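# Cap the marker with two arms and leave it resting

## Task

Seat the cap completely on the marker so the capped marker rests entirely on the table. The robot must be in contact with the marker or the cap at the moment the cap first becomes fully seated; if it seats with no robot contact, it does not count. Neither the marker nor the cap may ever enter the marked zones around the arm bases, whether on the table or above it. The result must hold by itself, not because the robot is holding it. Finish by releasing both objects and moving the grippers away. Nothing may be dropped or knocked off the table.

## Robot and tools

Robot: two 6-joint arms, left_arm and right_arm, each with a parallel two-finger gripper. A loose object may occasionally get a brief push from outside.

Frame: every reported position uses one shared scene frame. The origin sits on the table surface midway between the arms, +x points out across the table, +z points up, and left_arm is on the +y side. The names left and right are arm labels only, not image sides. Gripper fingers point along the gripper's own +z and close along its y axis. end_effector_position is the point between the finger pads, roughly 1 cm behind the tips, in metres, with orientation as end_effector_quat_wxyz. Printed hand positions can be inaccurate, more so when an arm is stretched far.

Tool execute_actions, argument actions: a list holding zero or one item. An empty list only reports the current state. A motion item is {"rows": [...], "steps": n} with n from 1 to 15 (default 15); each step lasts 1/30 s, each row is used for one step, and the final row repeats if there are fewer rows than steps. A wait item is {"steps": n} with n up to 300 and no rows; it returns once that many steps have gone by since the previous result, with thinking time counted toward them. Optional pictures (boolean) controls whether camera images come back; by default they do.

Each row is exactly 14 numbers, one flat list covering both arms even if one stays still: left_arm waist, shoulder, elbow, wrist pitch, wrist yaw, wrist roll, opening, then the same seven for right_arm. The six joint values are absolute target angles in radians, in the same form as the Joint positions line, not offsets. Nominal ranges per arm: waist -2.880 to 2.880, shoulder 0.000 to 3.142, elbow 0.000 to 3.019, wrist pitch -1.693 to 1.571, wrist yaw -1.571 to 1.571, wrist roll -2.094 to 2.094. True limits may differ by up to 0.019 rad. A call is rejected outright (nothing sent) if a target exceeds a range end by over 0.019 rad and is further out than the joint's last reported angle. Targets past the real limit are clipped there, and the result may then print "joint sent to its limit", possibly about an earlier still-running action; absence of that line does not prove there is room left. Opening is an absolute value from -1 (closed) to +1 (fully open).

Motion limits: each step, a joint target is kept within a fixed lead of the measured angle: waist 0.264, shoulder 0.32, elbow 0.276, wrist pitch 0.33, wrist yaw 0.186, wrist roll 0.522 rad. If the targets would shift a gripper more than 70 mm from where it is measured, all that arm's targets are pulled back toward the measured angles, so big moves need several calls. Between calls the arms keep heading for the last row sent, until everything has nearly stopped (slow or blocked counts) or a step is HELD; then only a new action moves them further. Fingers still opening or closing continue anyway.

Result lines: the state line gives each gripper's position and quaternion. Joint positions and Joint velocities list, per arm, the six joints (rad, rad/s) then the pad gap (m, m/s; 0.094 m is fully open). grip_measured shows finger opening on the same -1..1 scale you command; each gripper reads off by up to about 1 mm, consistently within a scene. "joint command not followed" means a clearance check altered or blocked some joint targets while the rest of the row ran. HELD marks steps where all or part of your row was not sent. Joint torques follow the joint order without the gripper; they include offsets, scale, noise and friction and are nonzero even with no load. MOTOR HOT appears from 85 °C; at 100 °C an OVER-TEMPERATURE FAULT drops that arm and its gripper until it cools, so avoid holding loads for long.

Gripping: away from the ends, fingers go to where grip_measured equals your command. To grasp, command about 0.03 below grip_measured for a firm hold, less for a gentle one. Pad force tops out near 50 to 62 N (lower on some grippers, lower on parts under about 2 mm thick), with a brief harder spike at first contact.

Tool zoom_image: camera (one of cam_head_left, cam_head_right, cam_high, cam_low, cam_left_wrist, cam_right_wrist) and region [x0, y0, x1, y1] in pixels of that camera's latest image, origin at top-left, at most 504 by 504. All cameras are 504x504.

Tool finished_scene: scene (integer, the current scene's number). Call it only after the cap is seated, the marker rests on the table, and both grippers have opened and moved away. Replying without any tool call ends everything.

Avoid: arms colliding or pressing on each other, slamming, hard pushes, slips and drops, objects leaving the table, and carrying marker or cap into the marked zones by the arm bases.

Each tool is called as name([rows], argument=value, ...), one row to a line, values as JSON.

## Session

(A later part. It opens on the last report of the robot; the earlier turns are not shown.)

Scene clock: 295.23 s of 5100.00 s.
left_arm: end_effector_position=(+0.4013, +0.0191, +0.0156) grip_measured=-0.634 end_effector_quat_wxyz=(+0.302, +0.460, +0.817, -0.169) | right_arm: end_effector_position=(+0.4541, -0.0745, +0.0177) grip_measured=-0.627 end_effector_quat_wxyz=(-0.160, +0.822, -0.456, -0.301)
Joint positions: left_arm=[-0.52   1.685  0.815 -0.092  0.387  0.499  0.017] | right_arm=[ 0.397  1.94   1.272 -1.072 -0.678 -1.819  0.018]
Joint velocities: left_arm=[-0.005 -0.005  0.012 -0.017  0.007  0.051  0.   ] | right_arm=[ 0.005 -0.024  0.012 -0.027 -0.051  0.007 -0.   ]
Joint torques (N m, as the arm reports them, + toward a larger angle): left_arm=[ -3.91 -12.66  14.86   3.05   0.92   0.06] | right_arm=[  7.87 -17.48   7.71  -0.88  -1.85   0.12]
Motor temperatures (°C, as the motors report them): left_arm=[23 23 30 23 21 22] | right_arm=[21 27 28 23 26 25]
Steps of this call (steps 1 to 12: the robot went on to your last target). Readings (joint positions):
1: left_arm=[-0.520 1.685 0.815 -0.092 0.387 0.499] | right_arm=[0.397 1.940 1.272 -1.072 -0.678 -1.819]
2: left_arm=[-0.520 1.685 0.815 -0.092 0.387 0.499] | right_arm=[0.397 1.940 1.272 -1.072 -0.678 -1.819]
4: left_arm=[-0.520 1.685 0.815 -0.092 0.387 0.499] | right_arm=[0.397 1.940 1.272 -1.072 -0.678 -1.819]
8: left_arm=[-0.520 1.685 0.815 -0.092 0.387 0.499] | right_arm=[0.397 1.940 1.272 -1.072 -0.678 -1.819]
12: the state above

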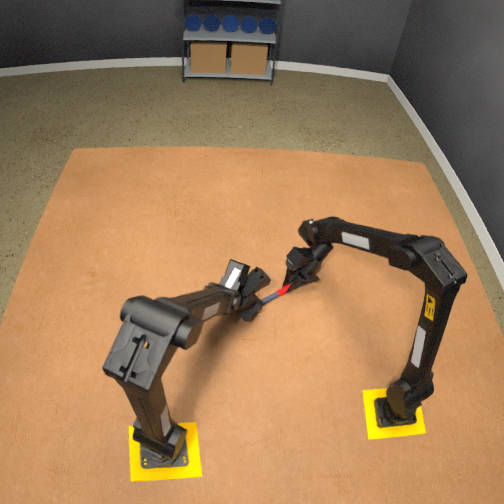

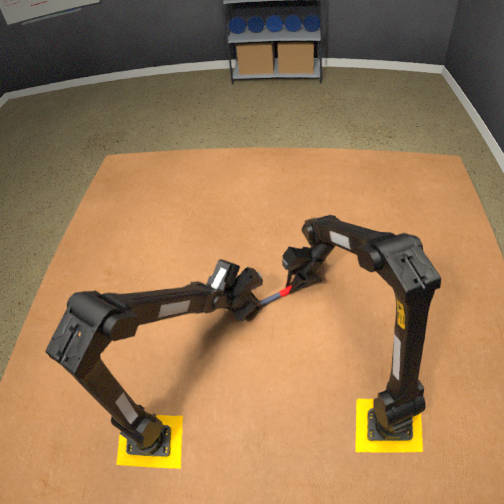

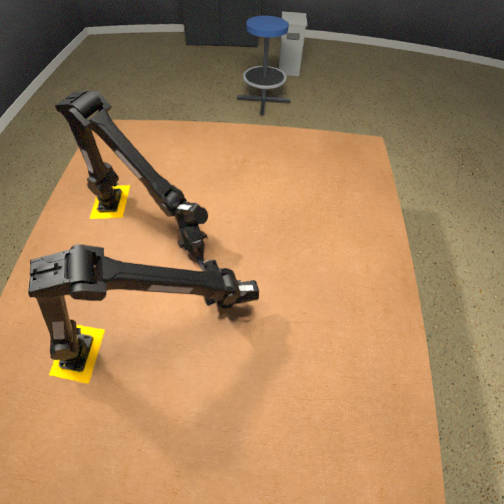

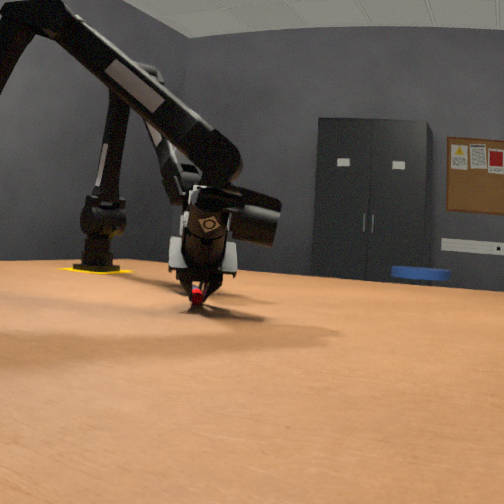

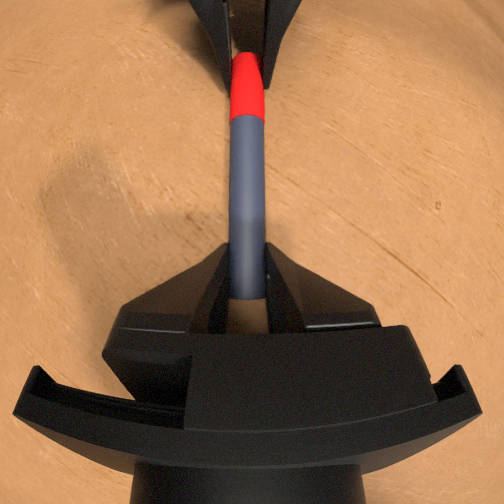

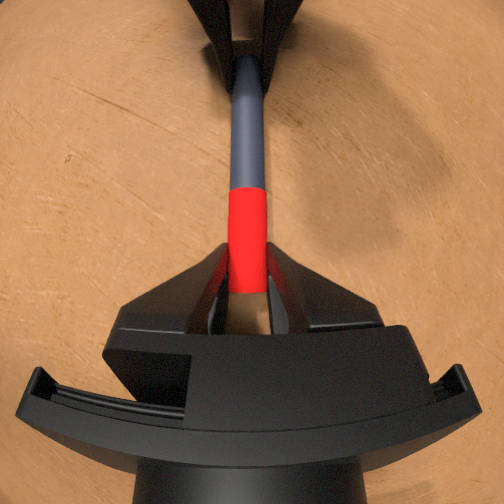

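Seated. Relax, release, lift.

execute_actions([
  {"rows":[[-0.554,1.681,0.886,-0.051,0.399,0.506,-0.68,0.461,1.958,1.269,-1.087,-0.715,-1.812,-0.67],[-0.548,1.684,0.88,-0.059,0.397,0.506,-0.68,0.449,1.958,1.27,-1.087,-0.708,-1.812,-0.67],[-0.542,1.687,0.874,-0.067,0.395,0.506,-0.68,0.437,1.958,1.271,-1.087,-0.701,-1.812,-0.67],[-0.536,1.69,0.868,-0.075,0.393,0.506,-0.68,0.425,1.958,1.272,-1.087,-0.694,-1.812,-0.67],[-0.53,1.693,0.861,-0.083,0.391,0.506,-0.68,0.413,1.958,1.274,-1.087,-0.687,-1.812,-0.67],[-0.523,1.696,0.854,-0.09,0.389,0.506,-0.68,0.403,1.958,1.276,-1.087,-0.681,-1.812,-0.67],[-0.523,1.696,0.85,-0.09,0.389,0.506,-0.68,0.402,1.958,1.276,-1.087,-0.681,-1.812,-0.67],[-0.523,1.696,0.85,-0.09,0.389,0.506,-0.68,0.402,1.958,1.276,-1.087,-0.681,-1.812,-0.67],[-0.523,1.696,0.85,-0.09,0.389,0.506,-0.6,0.4,1.958,1.276,-1.087,-0.681,-1.812,-0.6],[-0.523,1.696,0.85,-0.09,0.389,0.506,-0.4,0.4,1.958,1.276,-1.087,-0.681,-1.812,-0.4],[-0.523,1.696,0.85,-0.09,0.389,0.506,-0.1,0.4,1.958,1.276,-1.087,-0.681,-1.812,-0.1]],"steps":15},
], pictures=false)

execute_actions([
  {"rows":[[-0.523,1.69,0.85,-0.09,0.389,0.506,-0.1,0.4,1.95,1.276,-1.087,-0.681,-1.812,-0.1],[-0.523,1.68,0.85,-0.09,0.389,0.506,-0.1,0.4,1.94,1.276,-1.087,-0.681,-1.812,-0.1],[-0.523,1.665,0.85,-0.09,0.389,0.506,-0.1,0.395,1.925,1.276,-1.087,-0.681,-1.812,-0.1],[-0.523,1.65,0.85,-0.09,0.389,0.506,-0.1,0.388,1.91,1.276,-1.087,-0.681,-1.812,-0.1],[-0.523,1.63,0.85,-0.09,0.389,0.506,-0.1,0.378,1.89,1.276,-1.087,-0.681,-1.812,-0.1],[-0.523,1.61,0.845,-0.09,0.389,0.506,-0.1,0.365,1.87,1.276,-1.087,-0.681,-1.812,-0.1],[-0.523,1.585,0.84,-0.09,0.389,0.506,-0.1,0.35,1.845,1.276,-1.087,-0.681,-1.812,-0.1],[-0.52,1.56,0.83,-0.09,0.389,0.506,-0.1,0.33,1.82,1.27,-1.087,-0.681,-1.812,-0.1],[-0.51,1.53,0.82,-0.09,0.389,0.506,-0.1,0.305,1.79,1.26,-1.087,-0.681,-1.812,-0.1],[-0.49,1.5,0.81,-0.09,0.389,0.506,-0.1,0.28,1.76,1.25,-1.087,-0.681,-1.812,-0.1],[-0.465,1.47,0.8,-0.09,0.389,0.506,-0.1,0.25,1.73,1.24,-1.087,-0.681,-1.812,-0.1],[-0.435,1.44,0.79,-0.09,0.389,0.506,-0.1,0.22,1.7,1.23,-1.087,-0.681,-1.812,-0.1],[-0.4,1.415,0.78,-0.09,0.389,0.506,-0.1,0.19,1.675,1.22,-1.087,-0.681,-1.812,-0.1],[-0.365,1.395,0.775,-0.09,0.389,0.506,-0.1,0.165,1.655,1.215,-1.087,-0.681,-1.812,-0.1],[-0.33,1.38,0.77,-0.09,0.389,0.506,-0.1,0.15,1.64,1.21,-1.087,-0.681,-1.812,-0.1]],"steps":15},
], pictures=false)

execute_actions([
  {"steps":20},
])

zoom_image(camera="cam_head_left", region=[220,240,340,360])

Scene clock: 324.77 s of 5100.00 s.
left_arm: end_effector_position=(+0.4007, +0.0192, +0.0131) grip_measured=-0.103 end_effector_quat_wxyz=(+0.300, +0.461, +0.818, -0.170) | right_arm: end_effector_position=(+0.4551, -0.0759, +0.0177) grip_measured=-0.103 end_effector_quat_wxyz=(-0.161, +0.821, -0.457, -0.301)
Joint positions: left_arm=[-0.52   1.691  0.815 -0.092  0.387  0.5    0.042] | right_arm=[ 0.394  1.94   1.272 -1.072 -0.678 -1.819  0.042]
Joint velocities: left_arm=[ 0.005  0.005 -0.002 -0.027 -0.037 -0.051  0.001] | right_arm=[-0.015 -0.005  0.007 -0.002 -0.007 -0.051  0.002]
Joint torques (N m, as the arm reports them, + toward a larger angle): left_arm=[ -0.43 -11.44  10.89   1.06   0.39   0.04] | right_arm=[  0.84 -17.17   8.19  -0.66  -0.49   0.13]
Motor temperatures (°C, as the motors report them): left_arm=[23 23 32 23 22 22] | right_arm=[22 27 28 23 31 25]
Steps of this call (steps 1 to 15: the robot went on to your last target; steps 16 to 90: nothing new was sent; then 26.03 s passed at rest; steps 91 to 105: all 15 steps of this action). Readings (joint positions):
91: left_arm=[-0.520 1.685 0.815 -0.092 0.387 0.499] | right_arm=[0.397 1.940 1.272 -1.072 -0.677 -1.819]
92: left_arm=[-0.520 1.685 0.815 -0.092 0.387 0.499] | right_arm=[0.397 1.940 1.272 -1.072 -0.675 -1.819]
94: left_arm=[-0.520 1.687 0.815 -0.092 0.387 0.499] | right_arm=[0.395 1.940 1.272 -1.072 -0.673 -1.819]
98: left_arm=[-0.520 1.690 0.815 -0.092 0.387 0.500] | right_arm=[0.392 1.940 1.272 -1.072 -0.673 -1.819]
105: the state above

Scene clock: 325.27 s of 5100.00 s.
left_arm: end_effector_position=(+0.4239, +0.0560, +0.1372) grip_measured=-0.103 end_effector_quat_wxyz=(+0.419, +0.430, +0.787, -0.140) | right_arm: end_effector_position=(+0.4912, -0.1497, +0.1060) grip_measured=-0.102 end_effector_quat_wxyz=(-0.243, +0.798, -0.502, -0.228)
Joint positions: left_arm=[-0.436  1.416  0.788 -0.092  0.391  0.5    0.042] | right_arm=[ 0.226  1.721  1.226 -1.072 -0.679 -1.819  0.042]
Joint velocities: left_arm=[ 1.021 -0.933 -0.129  0.002  0.051  0.007 -0.   ] | right_arm=[-1.001 -0.972 -0.159  0.012 -0.095 -0.022  0.   ]
Joint torques (N m, as the arm reports them, + toward a larger angle): left_arm=[ 3.86 -7.52  8.45  1.33  0.16  0.03] | right_arm=[ -0.59 -18.46   8.48  -0.45  -0.47   0.16]
Motor temperatures (°C, as the motors report them): left_arm=[23 23 32 23 22 22] | right_arm=[22 27 28 23 31 25]
Steps of this call (steps 1 to 15: all 15 steps of this action). Readings (joint positions):
1: left_arm=[-0.520 1.691 0.815 -0.092 0.387 0.500] | right_arm=[0.394 1.940 1.272 -1.072 -0.679 -1.819]
2: left_arm=[-0.520 1.691 0.815 -0.092 0.387 0.500] | right_arm=[0.394 1.940 1.272 -1.072 -0.679 -1.819]
4: left_arm=[-0.520 1.688 0.815 -0.092 0.387 0.500] | right_arm=[0.394 1.940 1.272 -1.072 -0.679 -1.819]
8: left_arm=[-0.520 1.643 0.815 -0.092 0.387 0.500] | right_arm=[0.382 1.915 1.270 -1.072 -0.679 -1.819]
15: the state above

Scene clock: 325.93 s of 5100.00 s.
left_arm: end_effector_position=(+0.4401, +0.1159, +0.1445) grip_measured=-0.103 end_effector_quat_wxyz=(+0.433, +0.381, +0.809, -0.111) | right_arm: end_effector_position=(+0.4995, -0.1852, +0.1472) grip_measured=-0.102 end_effector_quat_wxyz=(-0.278, +0.786, -0.519, -0.188)
Joint positions: left_arm=[-0.316  1.381  0.768 -0.092  0.387  0.5    0.042] | right_arm=[ 0.15   1.618  1.21  -1.072 -0.68  -1.819  0.042]
Joint velocities: left_arm=[ 0.005 -0.005 -0.017  0.002 -0.007 -0.037 -0.   ] | right_arm=[-0.005 -0.024  0.012 -0.002  0.022  0.037  0.001]
Joint torques (N m, as the arm reports them, + toward a larger angle): left_arm=[-1.58 -9.2   9.75  1.35  0.33  0.03] | right_arm=[  0.93 -14.15   9.57  -0.46  -0.48   0.14]
Motor temperatures (°C, as the motors report them): left_arm=[23 23 32 23 22 22] | right_arm=[22 27 28 23 31 25]
Steps of this call (steps 1 to 20: the robot went on to your last target). Readings (joint positions):
1: left_arm=[-0.401 1.388 0.784 -0.092 0.391 0.500] | right_arm=[0.193 1.690 1.222 -1.072 -0.679 -1.819]
2: left_arm=[-0.367 1.369 0.784 -0.092 0.390 0.500] | right_arm=[0.162 1.662 1.221 -1.072 -0.679 -1.819]
4: left_arm=[-0.321 1.352 0.784 -0.092 0.387 0.500] | right_arm=[0.121 1.624 1.221 -1.072 -0.679 -1.819]
8: left_arm=[-0.313 1.365 0.776 -0.092 0.387 0.500] | right_arm=[0.120 1.611 1.219 -1.072 -0.680 -1.819]
20: the state above

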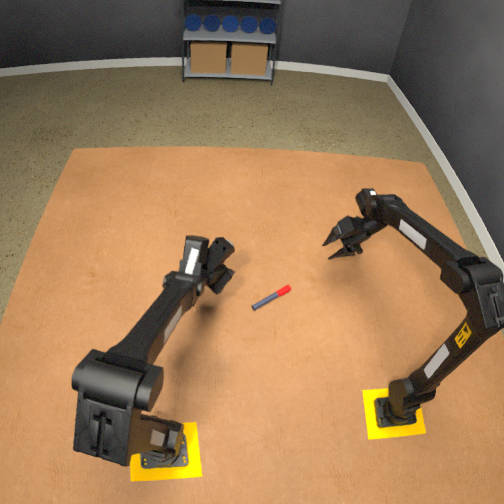

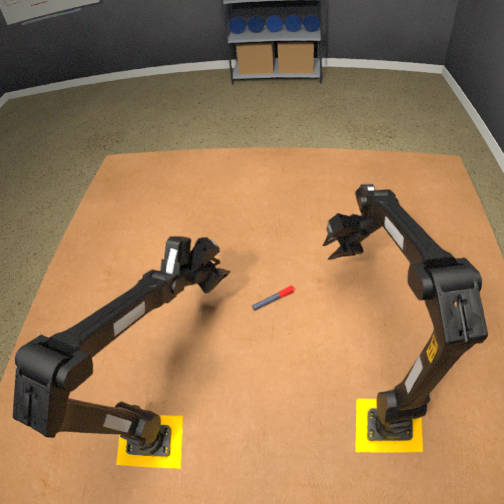

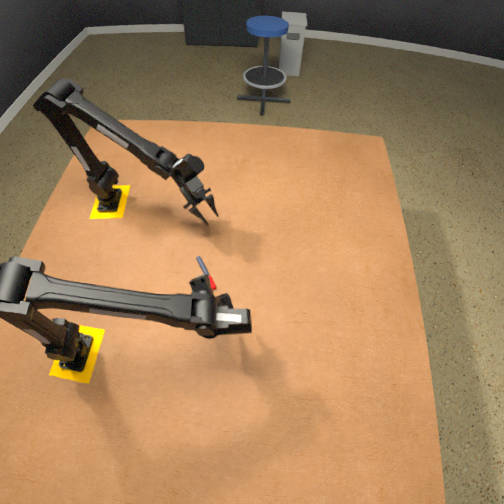

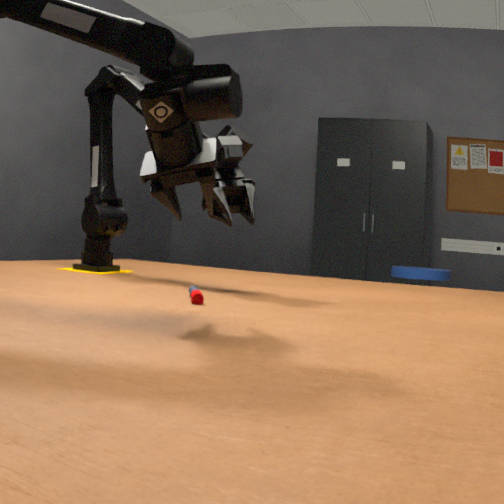

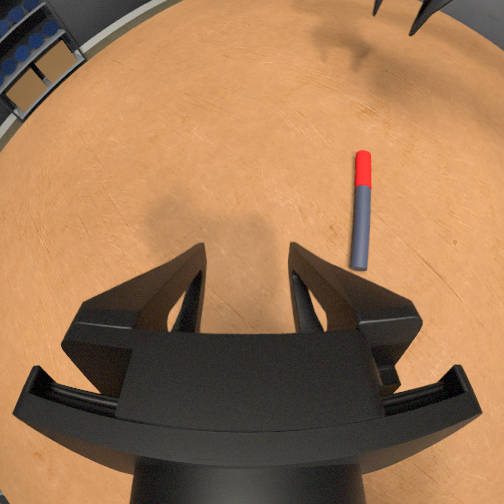

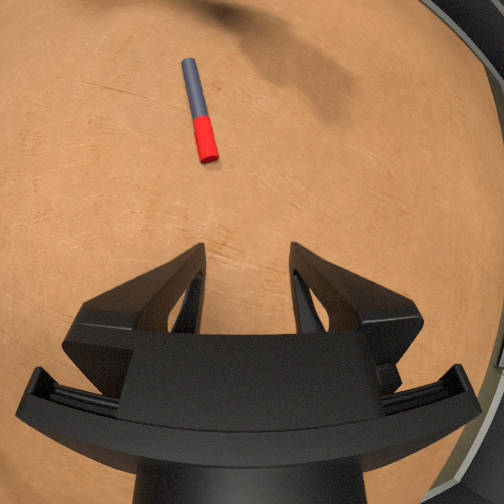

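Region (220, 240, 340, 360) of cam_head_left's 504x504 image, scaled by 4.200, with more detail than that image has.

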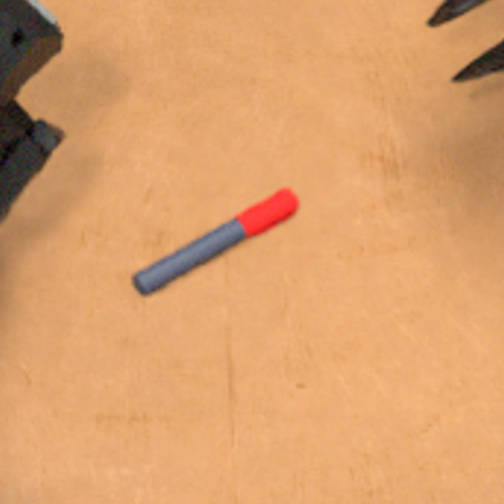

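finished_scene(scene=2)

The scene is finished: the task was done.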